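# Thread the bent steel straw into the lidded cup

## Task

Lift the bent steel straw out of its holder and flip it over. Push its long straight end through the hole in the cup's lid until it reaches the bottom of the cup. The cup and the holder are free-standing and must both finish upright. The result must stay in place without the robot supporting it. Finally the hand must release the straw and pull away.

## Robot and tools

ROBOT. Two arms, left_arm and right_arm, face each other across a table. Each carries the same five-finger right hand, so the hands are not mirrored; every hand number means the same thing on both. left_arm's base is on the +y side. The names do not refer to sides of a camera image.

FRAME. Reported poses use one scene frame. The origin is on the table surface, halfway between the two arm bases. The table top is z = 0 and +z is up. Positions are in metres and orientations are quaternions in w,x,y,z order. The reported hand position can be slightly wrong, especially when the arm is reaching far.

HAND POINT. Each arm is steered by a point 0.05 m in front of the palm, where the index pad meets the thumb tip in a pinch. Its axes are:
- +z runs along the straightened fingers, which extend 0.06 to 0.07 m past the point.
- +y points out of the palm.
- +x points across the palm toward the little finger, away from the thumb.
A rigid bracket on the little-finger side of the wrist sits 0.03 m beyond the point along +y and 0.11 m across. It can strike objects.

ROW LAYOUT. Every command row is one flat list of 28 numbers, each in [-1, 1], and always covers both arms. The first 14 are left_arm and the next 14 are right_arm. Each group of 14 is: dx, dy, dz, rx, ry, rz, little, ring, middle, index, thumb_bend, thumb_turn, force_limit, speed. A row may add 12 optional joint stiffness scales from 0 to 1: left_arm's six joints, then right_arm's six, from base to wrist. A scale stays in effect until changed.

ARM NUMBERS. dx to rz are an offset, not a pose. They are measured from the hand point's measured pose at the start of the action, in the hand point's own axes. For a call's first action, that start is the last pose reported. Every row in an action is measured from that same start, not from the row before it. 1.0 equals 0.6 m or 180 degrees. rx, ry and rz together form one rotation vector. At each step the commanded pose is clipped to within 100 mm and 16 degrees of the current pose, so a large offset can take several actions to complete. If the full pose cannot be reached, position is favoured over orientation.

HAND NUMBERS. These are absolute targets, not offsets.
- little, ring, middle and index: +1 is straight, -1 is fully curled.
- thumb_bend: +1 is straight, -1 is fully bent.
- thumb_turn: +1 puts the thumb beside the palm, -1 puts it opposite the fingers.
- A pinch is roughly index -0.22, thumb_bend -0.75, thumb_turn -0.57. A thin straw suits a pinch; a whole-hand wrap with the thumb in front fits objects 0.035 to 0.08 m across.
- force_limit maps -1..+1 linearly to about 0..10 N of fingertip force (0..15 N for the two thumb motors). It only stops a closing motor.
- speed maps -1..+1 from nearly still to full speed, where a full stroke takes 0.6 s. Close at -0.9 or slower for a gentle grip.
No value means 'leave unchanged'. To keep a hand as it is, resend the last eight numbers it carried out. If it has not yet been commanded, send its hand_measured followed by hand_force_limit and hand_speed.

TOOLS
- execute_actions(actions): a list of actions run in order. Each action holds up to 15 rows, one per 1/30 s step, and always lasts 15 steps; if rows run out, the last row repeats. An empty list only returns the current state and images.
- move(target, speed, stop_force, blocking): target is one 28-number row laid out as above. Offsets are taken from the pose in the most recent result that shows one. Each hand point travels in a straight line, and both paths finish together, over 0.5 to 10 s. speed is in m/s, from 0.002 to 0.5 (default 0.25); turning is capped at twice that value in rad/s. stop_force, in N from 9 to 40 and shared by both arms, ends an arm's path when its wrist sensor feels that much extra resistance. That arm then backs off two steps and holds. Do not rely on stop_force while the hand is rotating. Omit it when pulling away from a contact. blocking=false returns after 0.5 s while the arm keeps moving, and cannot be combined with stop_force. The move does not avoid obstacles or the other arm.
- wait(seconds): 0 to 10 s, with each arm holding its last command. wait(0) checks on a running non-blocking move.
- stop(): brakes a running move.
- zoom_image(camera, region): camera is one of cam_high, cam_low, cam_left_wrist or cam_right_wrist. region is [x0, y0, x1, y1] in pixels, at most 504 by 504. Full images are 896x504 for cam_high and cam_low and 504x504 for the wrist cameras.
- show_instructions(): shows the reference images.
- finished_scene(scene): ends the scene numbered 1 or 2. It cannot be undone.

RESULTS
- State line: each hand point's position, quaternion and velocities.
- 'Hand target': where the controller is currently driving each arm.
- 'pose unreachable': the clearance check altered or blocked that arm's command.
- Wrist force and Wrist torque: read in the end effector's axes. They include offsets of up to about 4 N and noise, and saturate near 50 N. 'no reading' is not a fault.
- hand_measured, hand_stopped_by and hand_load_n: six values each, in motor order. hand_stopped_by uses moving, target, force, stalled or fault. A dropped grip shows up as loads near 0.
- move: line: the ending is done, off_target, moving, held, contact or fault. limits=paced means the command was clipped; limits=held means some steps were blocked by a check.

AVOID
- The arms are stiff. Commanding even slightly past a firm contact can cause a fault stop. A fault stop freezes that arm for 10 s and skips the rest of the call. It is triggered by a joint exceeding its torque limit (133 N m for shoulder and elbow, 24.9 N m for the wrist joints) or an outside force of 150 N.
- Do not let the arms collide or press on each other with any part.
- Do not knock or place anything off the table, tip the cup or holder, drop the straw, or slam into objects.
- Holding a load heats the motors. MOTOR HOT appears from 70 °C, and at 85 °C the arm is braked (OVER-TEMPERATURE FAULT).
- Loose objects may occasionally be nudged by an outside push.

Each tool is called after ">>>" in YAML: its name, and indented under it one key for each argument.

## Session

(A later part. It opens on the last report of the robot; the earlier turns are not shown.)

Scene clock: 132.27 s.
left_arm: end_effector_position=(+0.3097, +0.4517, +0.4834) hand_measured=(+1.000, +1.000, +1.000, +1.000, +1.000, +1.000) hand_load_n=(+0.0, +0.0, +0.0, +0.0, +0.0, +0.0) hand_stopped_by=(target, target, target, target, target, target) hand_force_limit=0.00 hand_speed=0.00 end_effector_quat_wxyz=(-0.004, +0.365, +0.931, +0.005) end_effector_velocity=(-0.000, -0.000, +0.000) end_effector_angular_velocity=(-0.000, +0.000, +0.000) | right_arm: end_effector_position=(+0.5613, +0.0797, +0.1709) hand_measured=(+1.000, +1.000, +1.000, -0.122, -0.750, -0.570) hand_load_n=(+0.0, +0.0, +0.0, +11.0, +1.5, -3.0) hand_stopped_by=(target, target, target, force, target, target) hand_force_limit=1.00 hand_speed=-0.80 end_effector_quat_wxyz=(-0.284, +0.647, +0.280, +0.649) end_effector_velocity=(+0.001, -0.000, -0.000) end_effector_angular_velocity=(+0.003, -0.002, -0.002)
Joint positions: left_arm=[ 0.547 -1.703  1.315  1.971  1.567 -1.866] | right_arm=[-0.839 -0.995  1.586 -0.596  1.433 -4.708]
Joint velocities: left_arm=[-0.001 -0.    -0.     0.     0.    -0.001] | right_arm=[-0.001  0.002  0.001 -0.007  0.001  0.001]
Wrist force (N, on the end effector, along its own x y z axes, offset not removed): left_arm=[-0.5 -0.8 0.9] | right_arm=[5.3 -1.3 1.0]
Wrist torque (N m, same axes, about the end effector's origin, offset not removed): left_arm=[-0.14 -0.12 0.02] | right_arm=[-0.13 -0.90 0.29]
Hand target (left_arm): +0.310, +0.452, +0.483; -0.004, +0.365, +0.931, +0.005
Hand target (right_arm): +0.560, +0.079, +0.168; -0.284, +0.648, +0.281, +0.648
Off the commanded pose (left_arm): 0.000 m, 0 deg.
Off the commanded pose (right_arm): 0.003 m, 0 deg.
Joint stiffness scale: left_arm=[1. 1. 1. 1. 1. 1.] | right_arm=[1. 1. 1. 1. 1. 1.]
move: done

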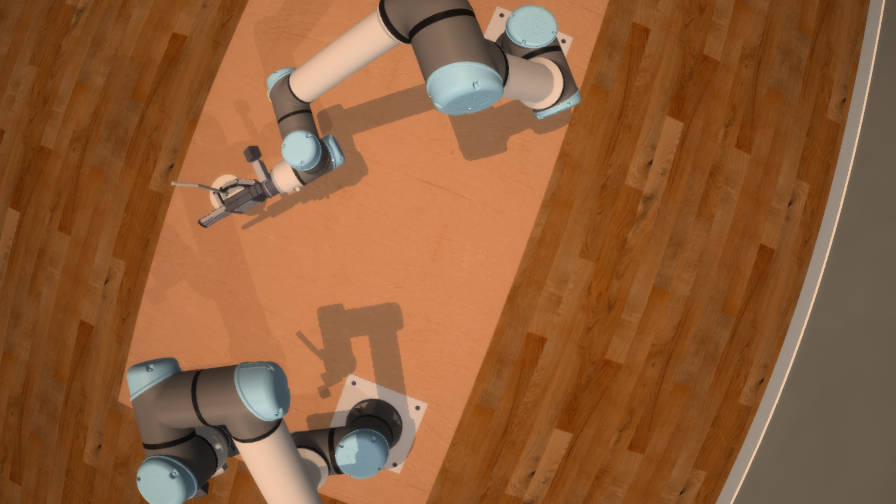

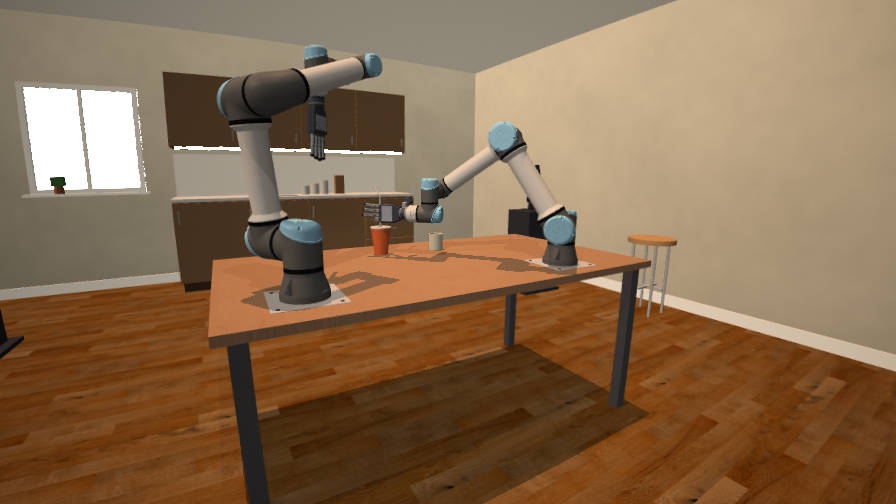

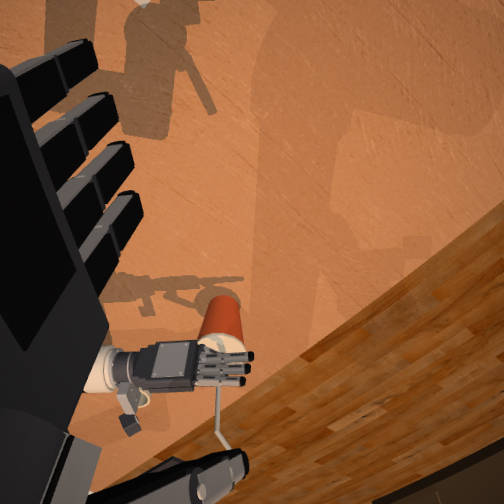

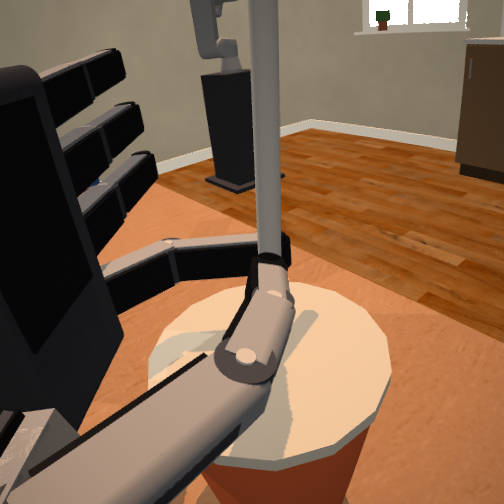

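Seems barely in; go further to confirm.

>>> move:
  target: [0,0,0,0,0,0,1,1,1,1,1,1,0,0,-0.022,0,0,0,0,0,1,1,1,-0.45,-0.75,-0.57,1,-0.8]
  speed: 0.01
  stop_force: 9

>>> zoom_image:
  camera: "cam_low"
  region: [350,170,420,240]

Scene clock: 136.13 s.
left_arm: end_effector_position=(+0.3097, +0.4517, +0.4834) hand_measured=(+1.000, +1.000, +1.000, +1.000, +1.000, +1.000) hand_load_n=(+0.0, +0.0, +0.0, +0.0, +0.0, +0.0) hand_stopped_by=(target, target, target, target, target, target) hand_force_limit=0.00 hand_speed=0.00 end_effector_quat_wxyz=(-0.004, +0.365, +0.931, +0.005) end_effector_velocity=(+0.000, +0.000, +0.001) end_effector_angular_velocity=(-0.003, -0.001, +0.002) | right_arm: end_effector_position=(+0.5621, +0.0803, +0.1608) hand_measured=(+1.000, +1.000, +1.000, -0.122, -0.750, -0.570) hand_load_n=(+0.0, +0.0, +0.0, +11.0, +1.5, -3.0) hand_stopped_by=(target, target, target, force, target, target) hand_force_limit=1.00 hand_speed=-0.80 end_effector_quat_wxyz=(-0.284, +0.646, +0.280, +0.651) end_effector_velocity=(+0.000, -0.000, -0.003) end_effector_angular_velocity=(-0.000, -0.001, -0.001)
Joint positions: left_arm=[ 0.547 -1.703  1.315  1.971  1.567 -1.866] | right_arm=[-0.839 -0.979  1.593 -0.622  1.433 -4.708]
Joint velocities: left_arm=[ 0.002  0.    -0.003 -0.     0.    -0.001] | right_arm=[-0.     0.005  0.003 -0.008  0.    -0.001]
Wrist force (N, on the end effector, along its own x y z axes, offset not removed): left_arm=[2.9 -1.1 -1.0] | right_arm=[3.3 1.5 0.9]
Wrist torque (N m, same axes, about the end effector's origin, offset not removed): left_arm=[-0.05 -0.54 0.20] | right_arm=[0.22 -0.72 0.24]
Hand target (left_arm): +0.310, +0.452, +0.483; -0.004, +0.365, +0.931, +0.005
Hand target (right_arm): +0.561, +0.080, +0.158; -0.284, +0.647, +0.280, +0.649
Off the commanded pose (left_arm): 0.000 m, 0 deg.
Off the commanded pose (right_arm): 0.003 m, 0 deg.
Joint stiffness scale: left_arm=[1. 1. 1. 1. 1. 1.] | right_arm=[1. 1. 1. 1. 1. 1.]
move: done

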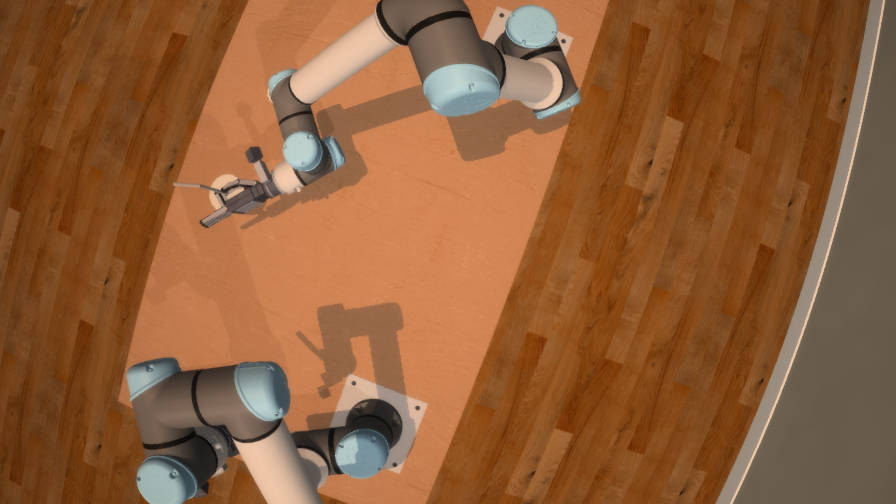

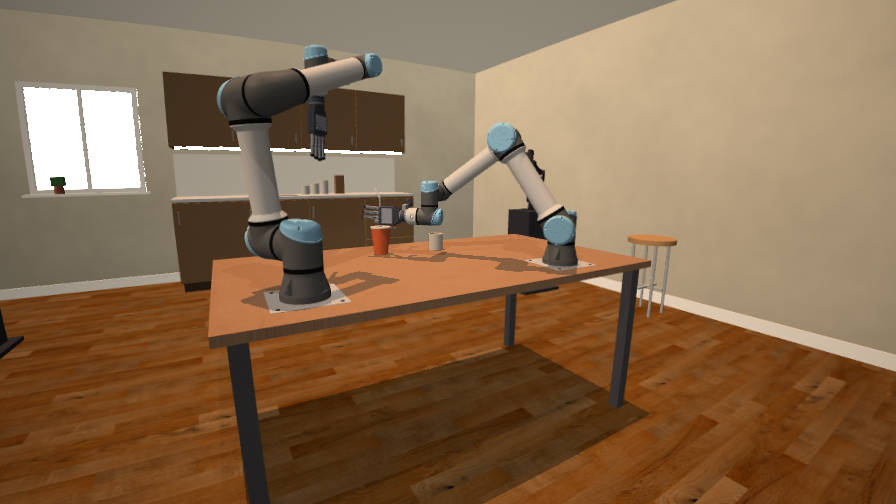

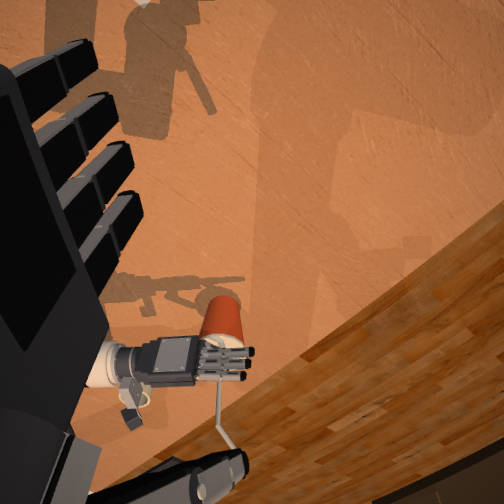

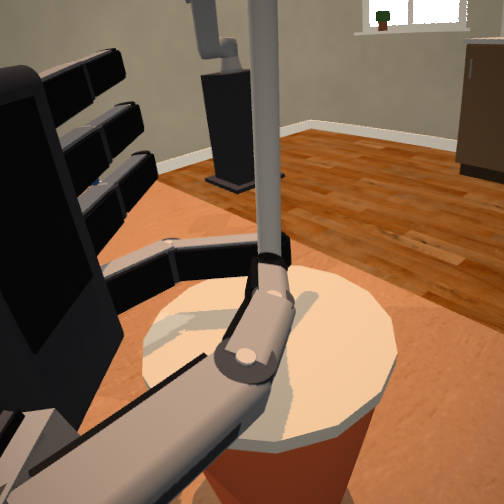

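Region (350, 170, 420, 240) of cam_low's 896x504 image, scaled by 7.200, with more detail than that image has.

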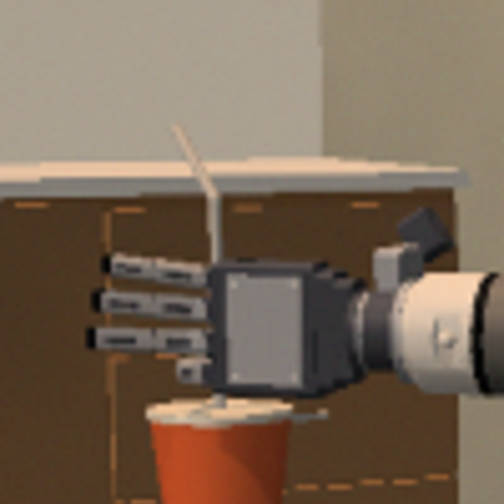

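It's in. Loosen.

>>> move:
  target: [0,0,0,0,0,0,1,1,1,1,1,1,0,0,0,0,0,0,0,0,1,1,1,-0.02,-0.75,-0.57,1,-0.8]

Scene clock: 139.00 s.
left_arm: end_effector_position=(+0.3097, +0.4517, +0.4834) hand_measured=(+1.000, +1.000, +1.000, +1.000, +1.000, +1.000) hand_load_n=(+0.0, +0.0, +0.0, +0.0, +0.0, +0.0) hand_stopped_by=(target, target, target, target, target, target) hand_force_limit=0.00 hand_speed=0.00 end_effector_quat_wxyz=(-0.004, +0.365, +0.931, +0.005) end_effector_velocity=(-0.000, -0.000, -0.000) end_effector_angular_velocity=(+0.000, +0.000, +0.000) | right_arm: end_effector_position=(+0.5621, +0.0804, +0.1607) hand_measured=(+1.000, +1.000, +1.000, -0.020, -0.750, -0.570) hand_load_n=(+0.0, +0.0, +0.0, +0.5, +0.0, +0.0) hand_stopped_by=(target, target, target, target, target, target) hand_force_limit=1.00 hand_speed=-0.80 end_effector_quat_wxyz=(-0.284, +0.646, +0.280, +0.651) end_effector_velocity=(+0.000, -0.001, +0.000) end_effector_angular_velocity=(+0.000, -0.000, -0.001)
Joint positions: left_arm=[ 0.547 -1.703  1.315  1.971  1.567 -1.866] | right_arm=[-0.839 -0.979  1.593 -0.623  1.433 -4.708]
Joint velocities: left_arm=[-0.001  0.     0.     0.     0.    -0.001] | right_arm=[-0.001 -0.     0.    -0.     0.     0.   ]
Wrist force (N, on the end effector, along its own x y z axes, offset not removed): left_arm=[1.1 -0.3 -1.4] | right_arm=[4.2 -1.1 0.4]
Wrist torque (N m, same axes, about the end effector's origin, offset not removed): left_arm=[-0.07 -0.17 0.18] | right_arm=[-0.15 -0.54 0.46]
Hand target (left_arm): +0.310, +0.452, +0.483; -0.004, +0.365, +0.931, +0.005
Hand target (right_arm): +0.562, +0.080, +0.161; -0.284, +0.646, +0.280, +0.651
Off the commanded pose (left_arm): 0.000 m, 0 deg.
Off the commanded pose (right_arm): 0.000 m, 0 deg.
Joint stiffness scale: left_arm=[1. 1. 1. 1. 1. 1.] | right_arm=[1. 1. 1. 1. 1. 1.]
move: done

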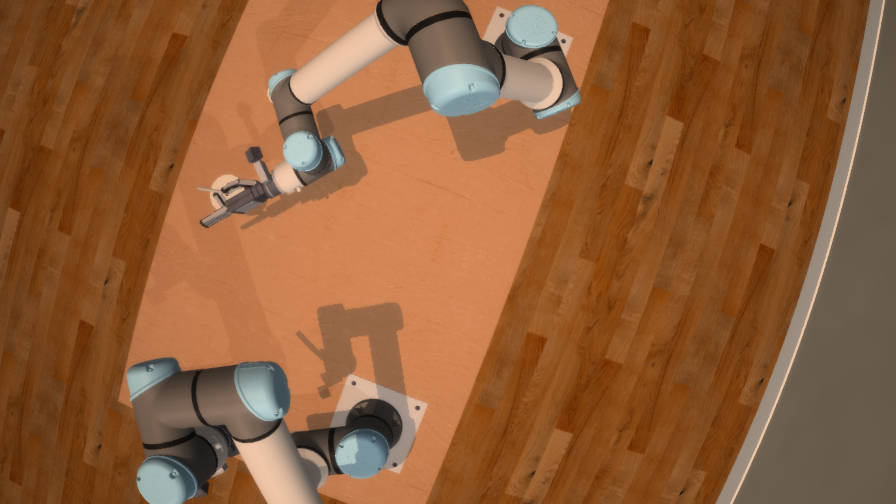

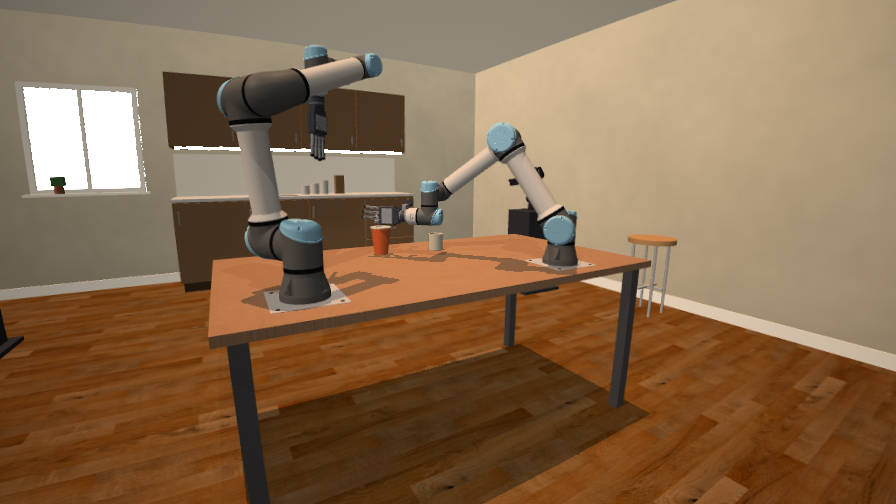

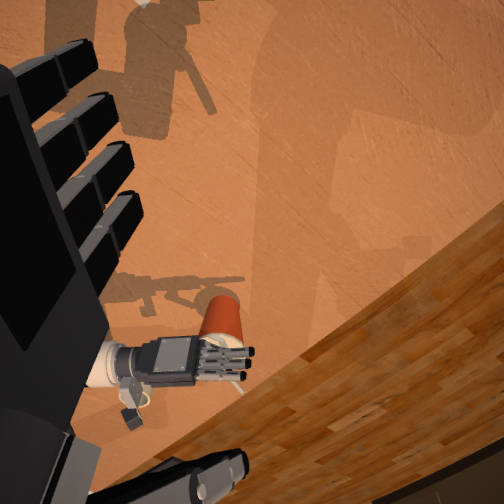

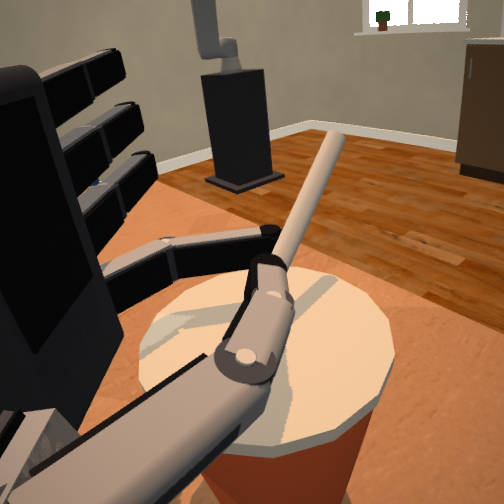

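>>> move:
  target: [0,0,0,0,0,0,1,1,1,1,1,1,0,0,0.005,0,0,0,0,0,1,1,1,1,-0.75,-0.57,1,0.5]

>>> move:
  target: [0,0,0,0,0,0,1,1,1,1,1,1,0,0,0.03,0,-0.1,0,0,0,1,1,1,1,-0.75,-0.57,1,0.5]
  speed: 0.08

>>> move:
  target: [0,0,0,0,0,0,1,1,1,1,1,1,0,0,0.2,-0.05,-0.15,0,0,0,1,1,1,1,-0.75,-0.57,1,0.5]

>>> zoom_image:
  camera: "cam_low"
  region: [350,170,460,270]

Scene clock: 142.47 s.
left_arm: end_effector_position=(+0.3097, +0.4517, +0.4834) hand_measured=(+1.000, +1.000, +1.000, +1.000, +1.000, +1.000) hand_load_n=(+0.0, +0.0, +0.0, +0.0, +0.0, +0.0) hand_stopped_by=(target, target, target, target, target, target) hand_force_limit=0.00 hand_speed=0.00 end_effector_quat_wxyz=(-0.004, +0.365, +0.931, +0.005) end_effector_velocity=(+0.000, -0.000, -0.000) end_effector_angular_velocity=(+0.001, +0.000, -0.003) | right_arm: end_effector_position=(+0.5617, +0.0800, +0.1612) hand_measured=(+1.000, +1.000, +1.000, +1.000, -0.750, -0.570) hand_load_n=(+0.0, +0.0, +0.0, +0.0, +0.0, +0.0) hand_stopped_by=(target, target, target, target, target, target) hand_force_limit=1.00 hand_speed=0.50 end_effector_quat_wxyz=(-0.284, +0.647, +0.280, +0.650) end_effector_velocity=(-0.001, -0.000, +0.001) end_effector_angular_velocity=(-0.001, +0.003, +0.000)
Joint positions: left_arm=[ 0.547 -1.703  1.315  1.971  1.567 -1.866] | right_arm=[-0.839 -0.981  1.593 -0.618  1.433 -4.708]
Joint velocities: left_arm=[-0.001 -0.     0.001 -0.    -0.001  0.002] | right_arm=[ 0.    -0.003 -0.     0.005  0.     0.001]
Wrist force (N, on the end effector, along its own x y z axes, offset not removed): left_arm=[1.5 -1.5 -1.7] | right_arm=[5.3 -1.2 2.6]
Wrist torque (N m, same axes, about the end effector's origin, offset not removed): left_arm=[-0.07 -0.27 0.08] | right_arm=[-0.31 -1.06 0.10]
Hand target (left_arm): +0.310, +0.452, +0.483; -0.004, +0.365, +0.931, +0.005
Hand target (right_arm): +0.562, +0.080, +0.164; -0.284, +0.646, +0.280, +0.651
Off the commanded pose (left_arm): 0.000 m, 0 deg.
Off the commanded pose (right_arm): 0.003 m, 0 deg.
Joint stiffness scale: left_arm=[1. 1. 1. 1. 1. 1.] | right_arm=[1. 1. 1. 1. 1. 1.]
move: done

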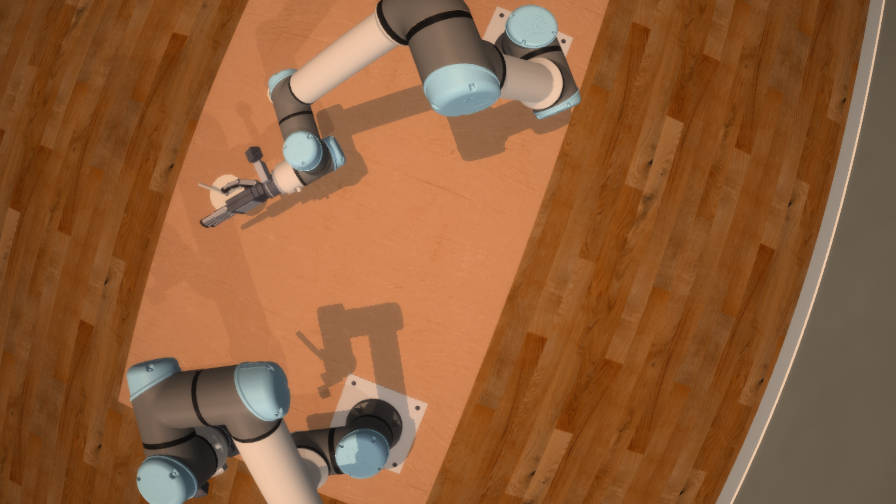

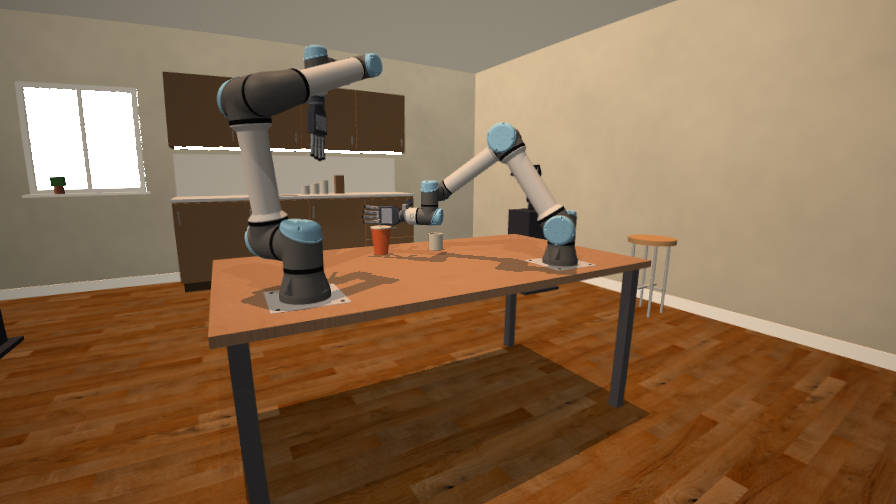

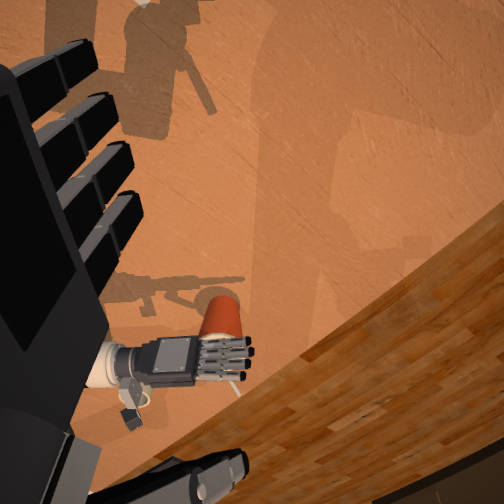

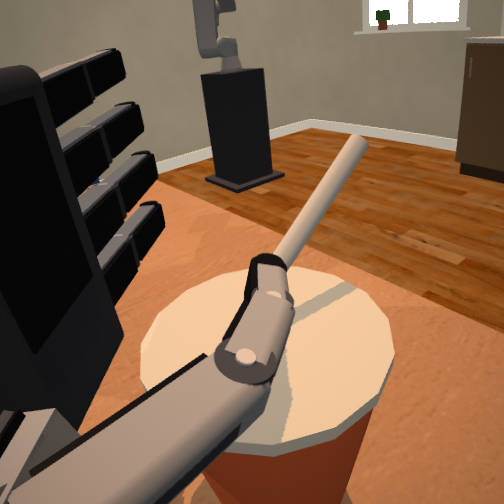

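Scene clock: 143.80 s.
left_arm: end_effector_position=(+0.3097, +0.4517, +0.4834) hand_measured=(+1.000, +1.000, +1.000, +1.000, +1.000, +1.000) hand_load_n=(+0.0, +0.0, +0.0, +0.0, +0.0, +0.0) hand_stopped_by=(target, target, target, target, target, target) hand_force_limit=0.00 hand_speed=0.00 end_effector_quat_wxyz=(-0.004, +0.365, +0.931, +0.005) end_effector_velocity=(+0.000, +0.000, -0.000) end_effector_angular_velocity=(+0.001, +0.000, +0.001) | right_arm: end_effector_position=(+0.5209, +0.0377, +0.1787) hand_measured=(+1.000, +1.000, +1.000, +1.000, -0.750, -0.570) hand_load_n=(+0.0, +0.0, +0.0, +0.0, +0.0, +0.0) hand_stopped_by=(target, target, target, target, target, target) hand_force_limit=1.00 hand_speed=0.50 end_effector_quat_wxyz=(-0.284, +0.647, +0.281, +0.650) end_effector_velocity=(-0.002, -0.002, +0.001) end_effector_angular_velocity=(+0.001, -0.001, +0.002)
Joint positions: left_arm=[ 0.547 -1.703  1.315  1.971  1.567 -1.866] | right_arm=[-0.853 -1.121  1.77  -0.656  1.417 -4.708]
Joint velocities: left_arm=[ 0.     0.     0.     0.    -0.    -0.001] | right_arm=[-0.001 -0.006  0.008 -0.003 -0.003  0.001]
Wrist force (N, on the end effector, along its own x y z axes, offset not removed): left_arm=[0.4 1.0 1.0] | right_arm=[-0.6 -0.8 -2.4]
Wrist torque (N m, same axes, about the end effector's origin, offset not removed): left_arm=[0.13 -0.27 0.03] | right_arm=[0.28 0.30 -0.07]
Hand target (left_arm): +0.310, +0.452, +0.483; -0.004, +0.365, +0.931, +0.005
Hand target (right_arm): +0.521, +0.036, +0.179; -0.284, +0.647, +0.280, +0.650
Off the commanded pose (left_arm): 0.000 m, 0 deg.
Off the commanded pose (right_arm): 0.002 m, 0 deg.
Joint stiffness scale: left_arm=[1. 1. 1. 1. 1. 1.] | right_arm=[1. 1. 1. 1. 1. 1.]
move: done

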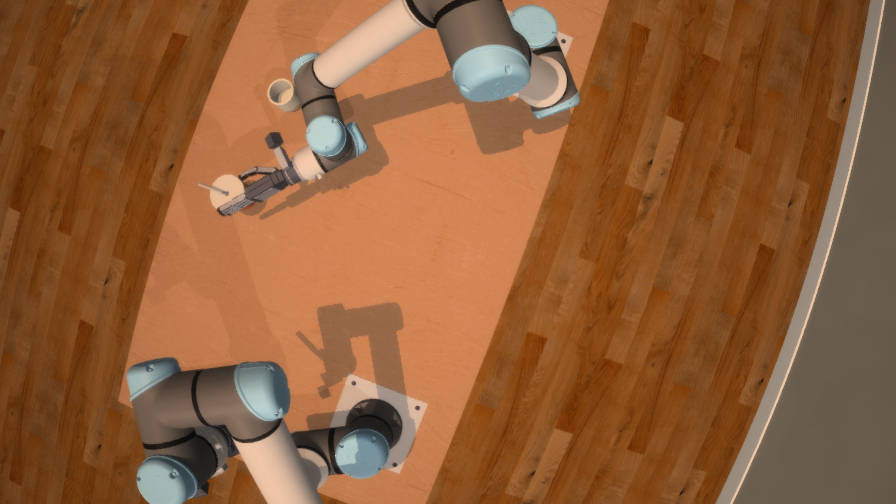

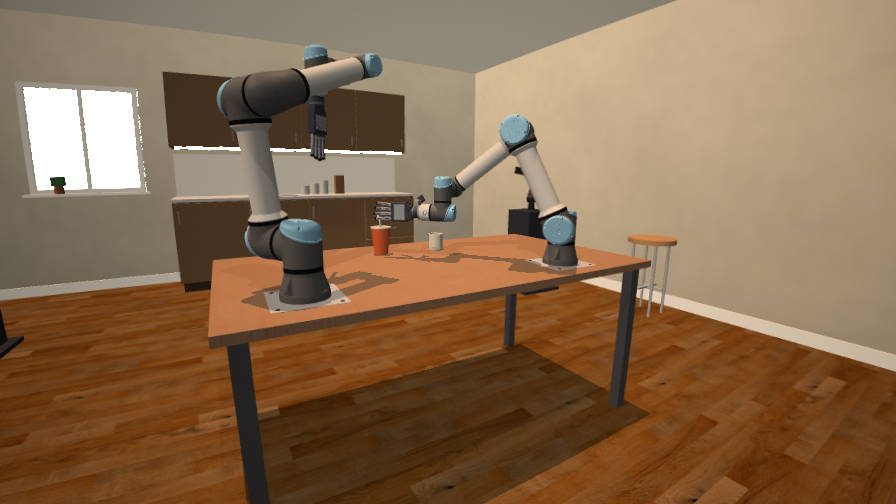

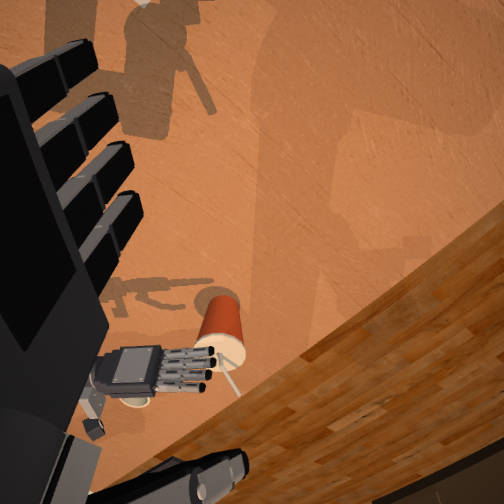

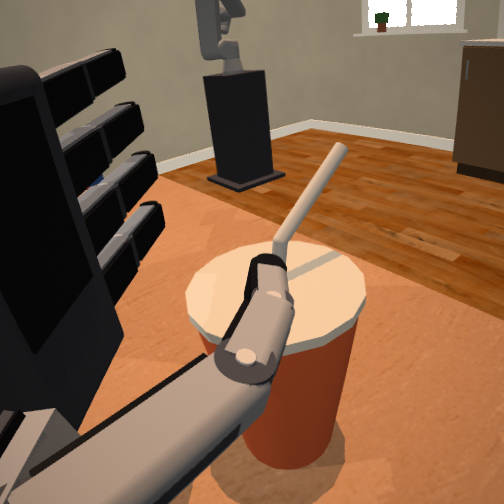

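Scene clock: 145.17 s.
left_arm: end_effector_position=(+0.3097, +0.4517, +0.4834) hand_measured=(+1.000, +1.000, +1.000, +1.000, +1.000, +1.000) hand_load_n=(+0.0, +0.0, +0.0, +0.0, +0.0, +0.0) hand_stopped_by=(target, target, target, target, target, target) hand_force_limit=0.00 hand_speed=0.00 end_effector_quat_wxyz=(-0.004, +0.365, +0.931, +0.005) end_effector_velocity=(-0.000, +0.000, +0.000) end_effector_angular_velocity=(+0.000, +0.000, +0.001) | right_arm: end_effector_position=(+0.4395, -0.0080, +0.2992) hand_measured=(+1.000, +1.000, +1.000, +1.000, -0.750, -0.570) hand_load_n=(+0.0, +0.0, +0.0, +0.0, +0.0, +0.0) hand_stopped_by=(target, target, target, target, target, target) hand_force_limit=1.00 hand_speed=0.50 end_effector_quat_wxyz=(-0.284, +0.646, +0.280, +0.651) end_effector_velocity=(-0.002, -0.002, +0.001) end_effector_angular_velocity=(-0.004, +0.004, +0.000)
Joint positions: left_arm=[ 0.547 -1.703  1.315  1.971  1.567 -1.866] | right_arm=[-0.817 -1.452  1.864 -0.421  1.454 -4.708]
Joint velocities: left_arm=[ 0.    -0.     0.     0.001 -0.    -0.001] | right_arm=[ 0.    -0.007  0.001  0.012  0.    -0.001]
Wrist force (N, on the end effector, along its own x y z axes, offset not removed): left_arm=[-0.8 -3.5 -0.3] | right_arm=[2.1 4.6 -2.8]
Wrist torque (N m, same axes, about the end effector's origin, offset not removed): left_arm=[-0.43 0.09 -0.10] | right_arm=[0.84 -0.23 0.20]
Hand target (left_arm): +0.310, +0.452, +0.483; -0.004, +0.365, +0.931, +0.005
Hand target (right_arm): +0.437, -0.009, +0.298; -0.284, +0.647, +0.281, +0.650
Off the commanded pose (left_arm): 0.000 m, 0 deg.
Off the commanded pose (right_arm): 0.002 m, 0 deg.
Joint stiffness scale: left_arm=[1. 1. 1. 1. 1. 1.] | right_arm=[1. 1. 1. 1. 1. 1.]
move: done

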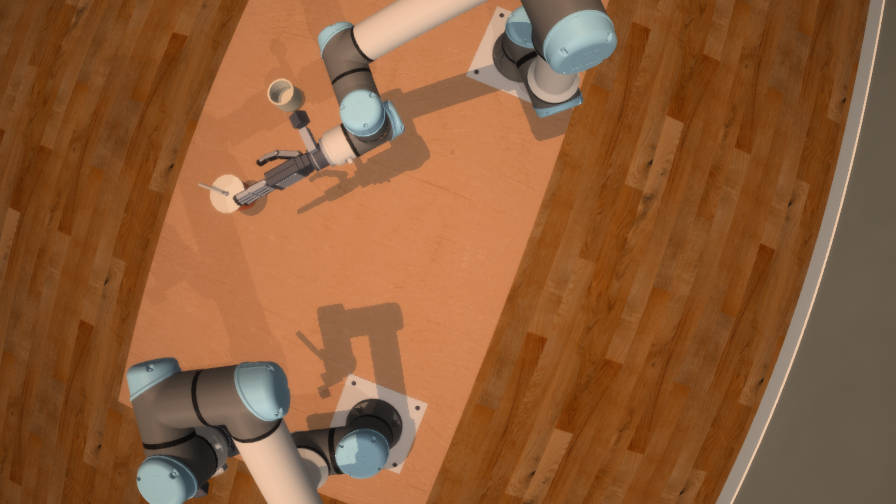

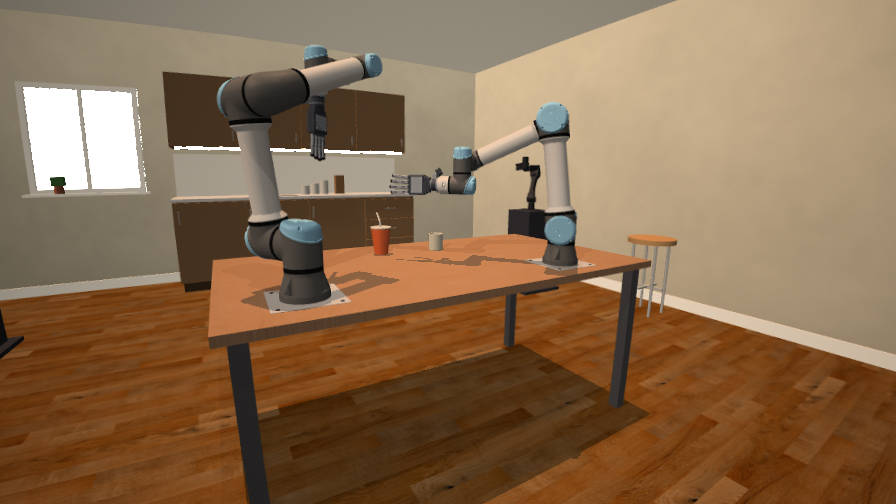

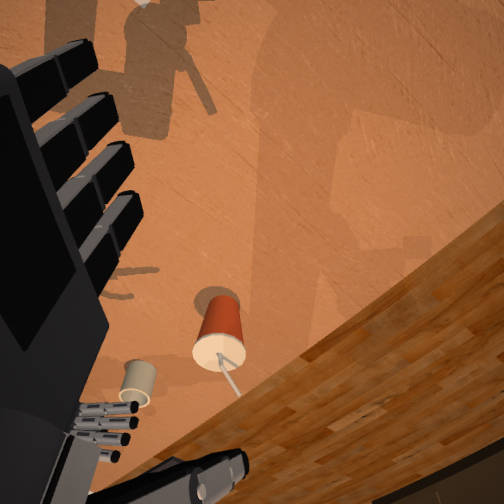

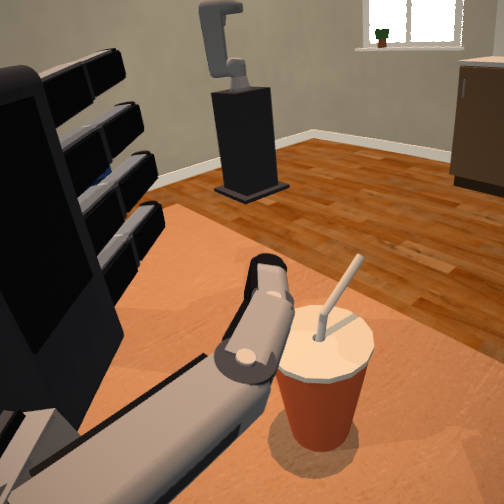

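Region (350, 170, 460, 270) of cam_low's 896x504 image, scaled by 4.582, with more detail than that image has; it fills the top 458 rows of this view, and the rest is white.

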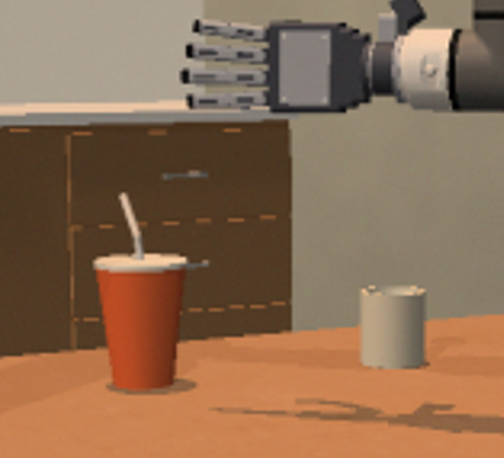

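>>> finished_scene:
  scene: 2

The scene is finished: the task was done.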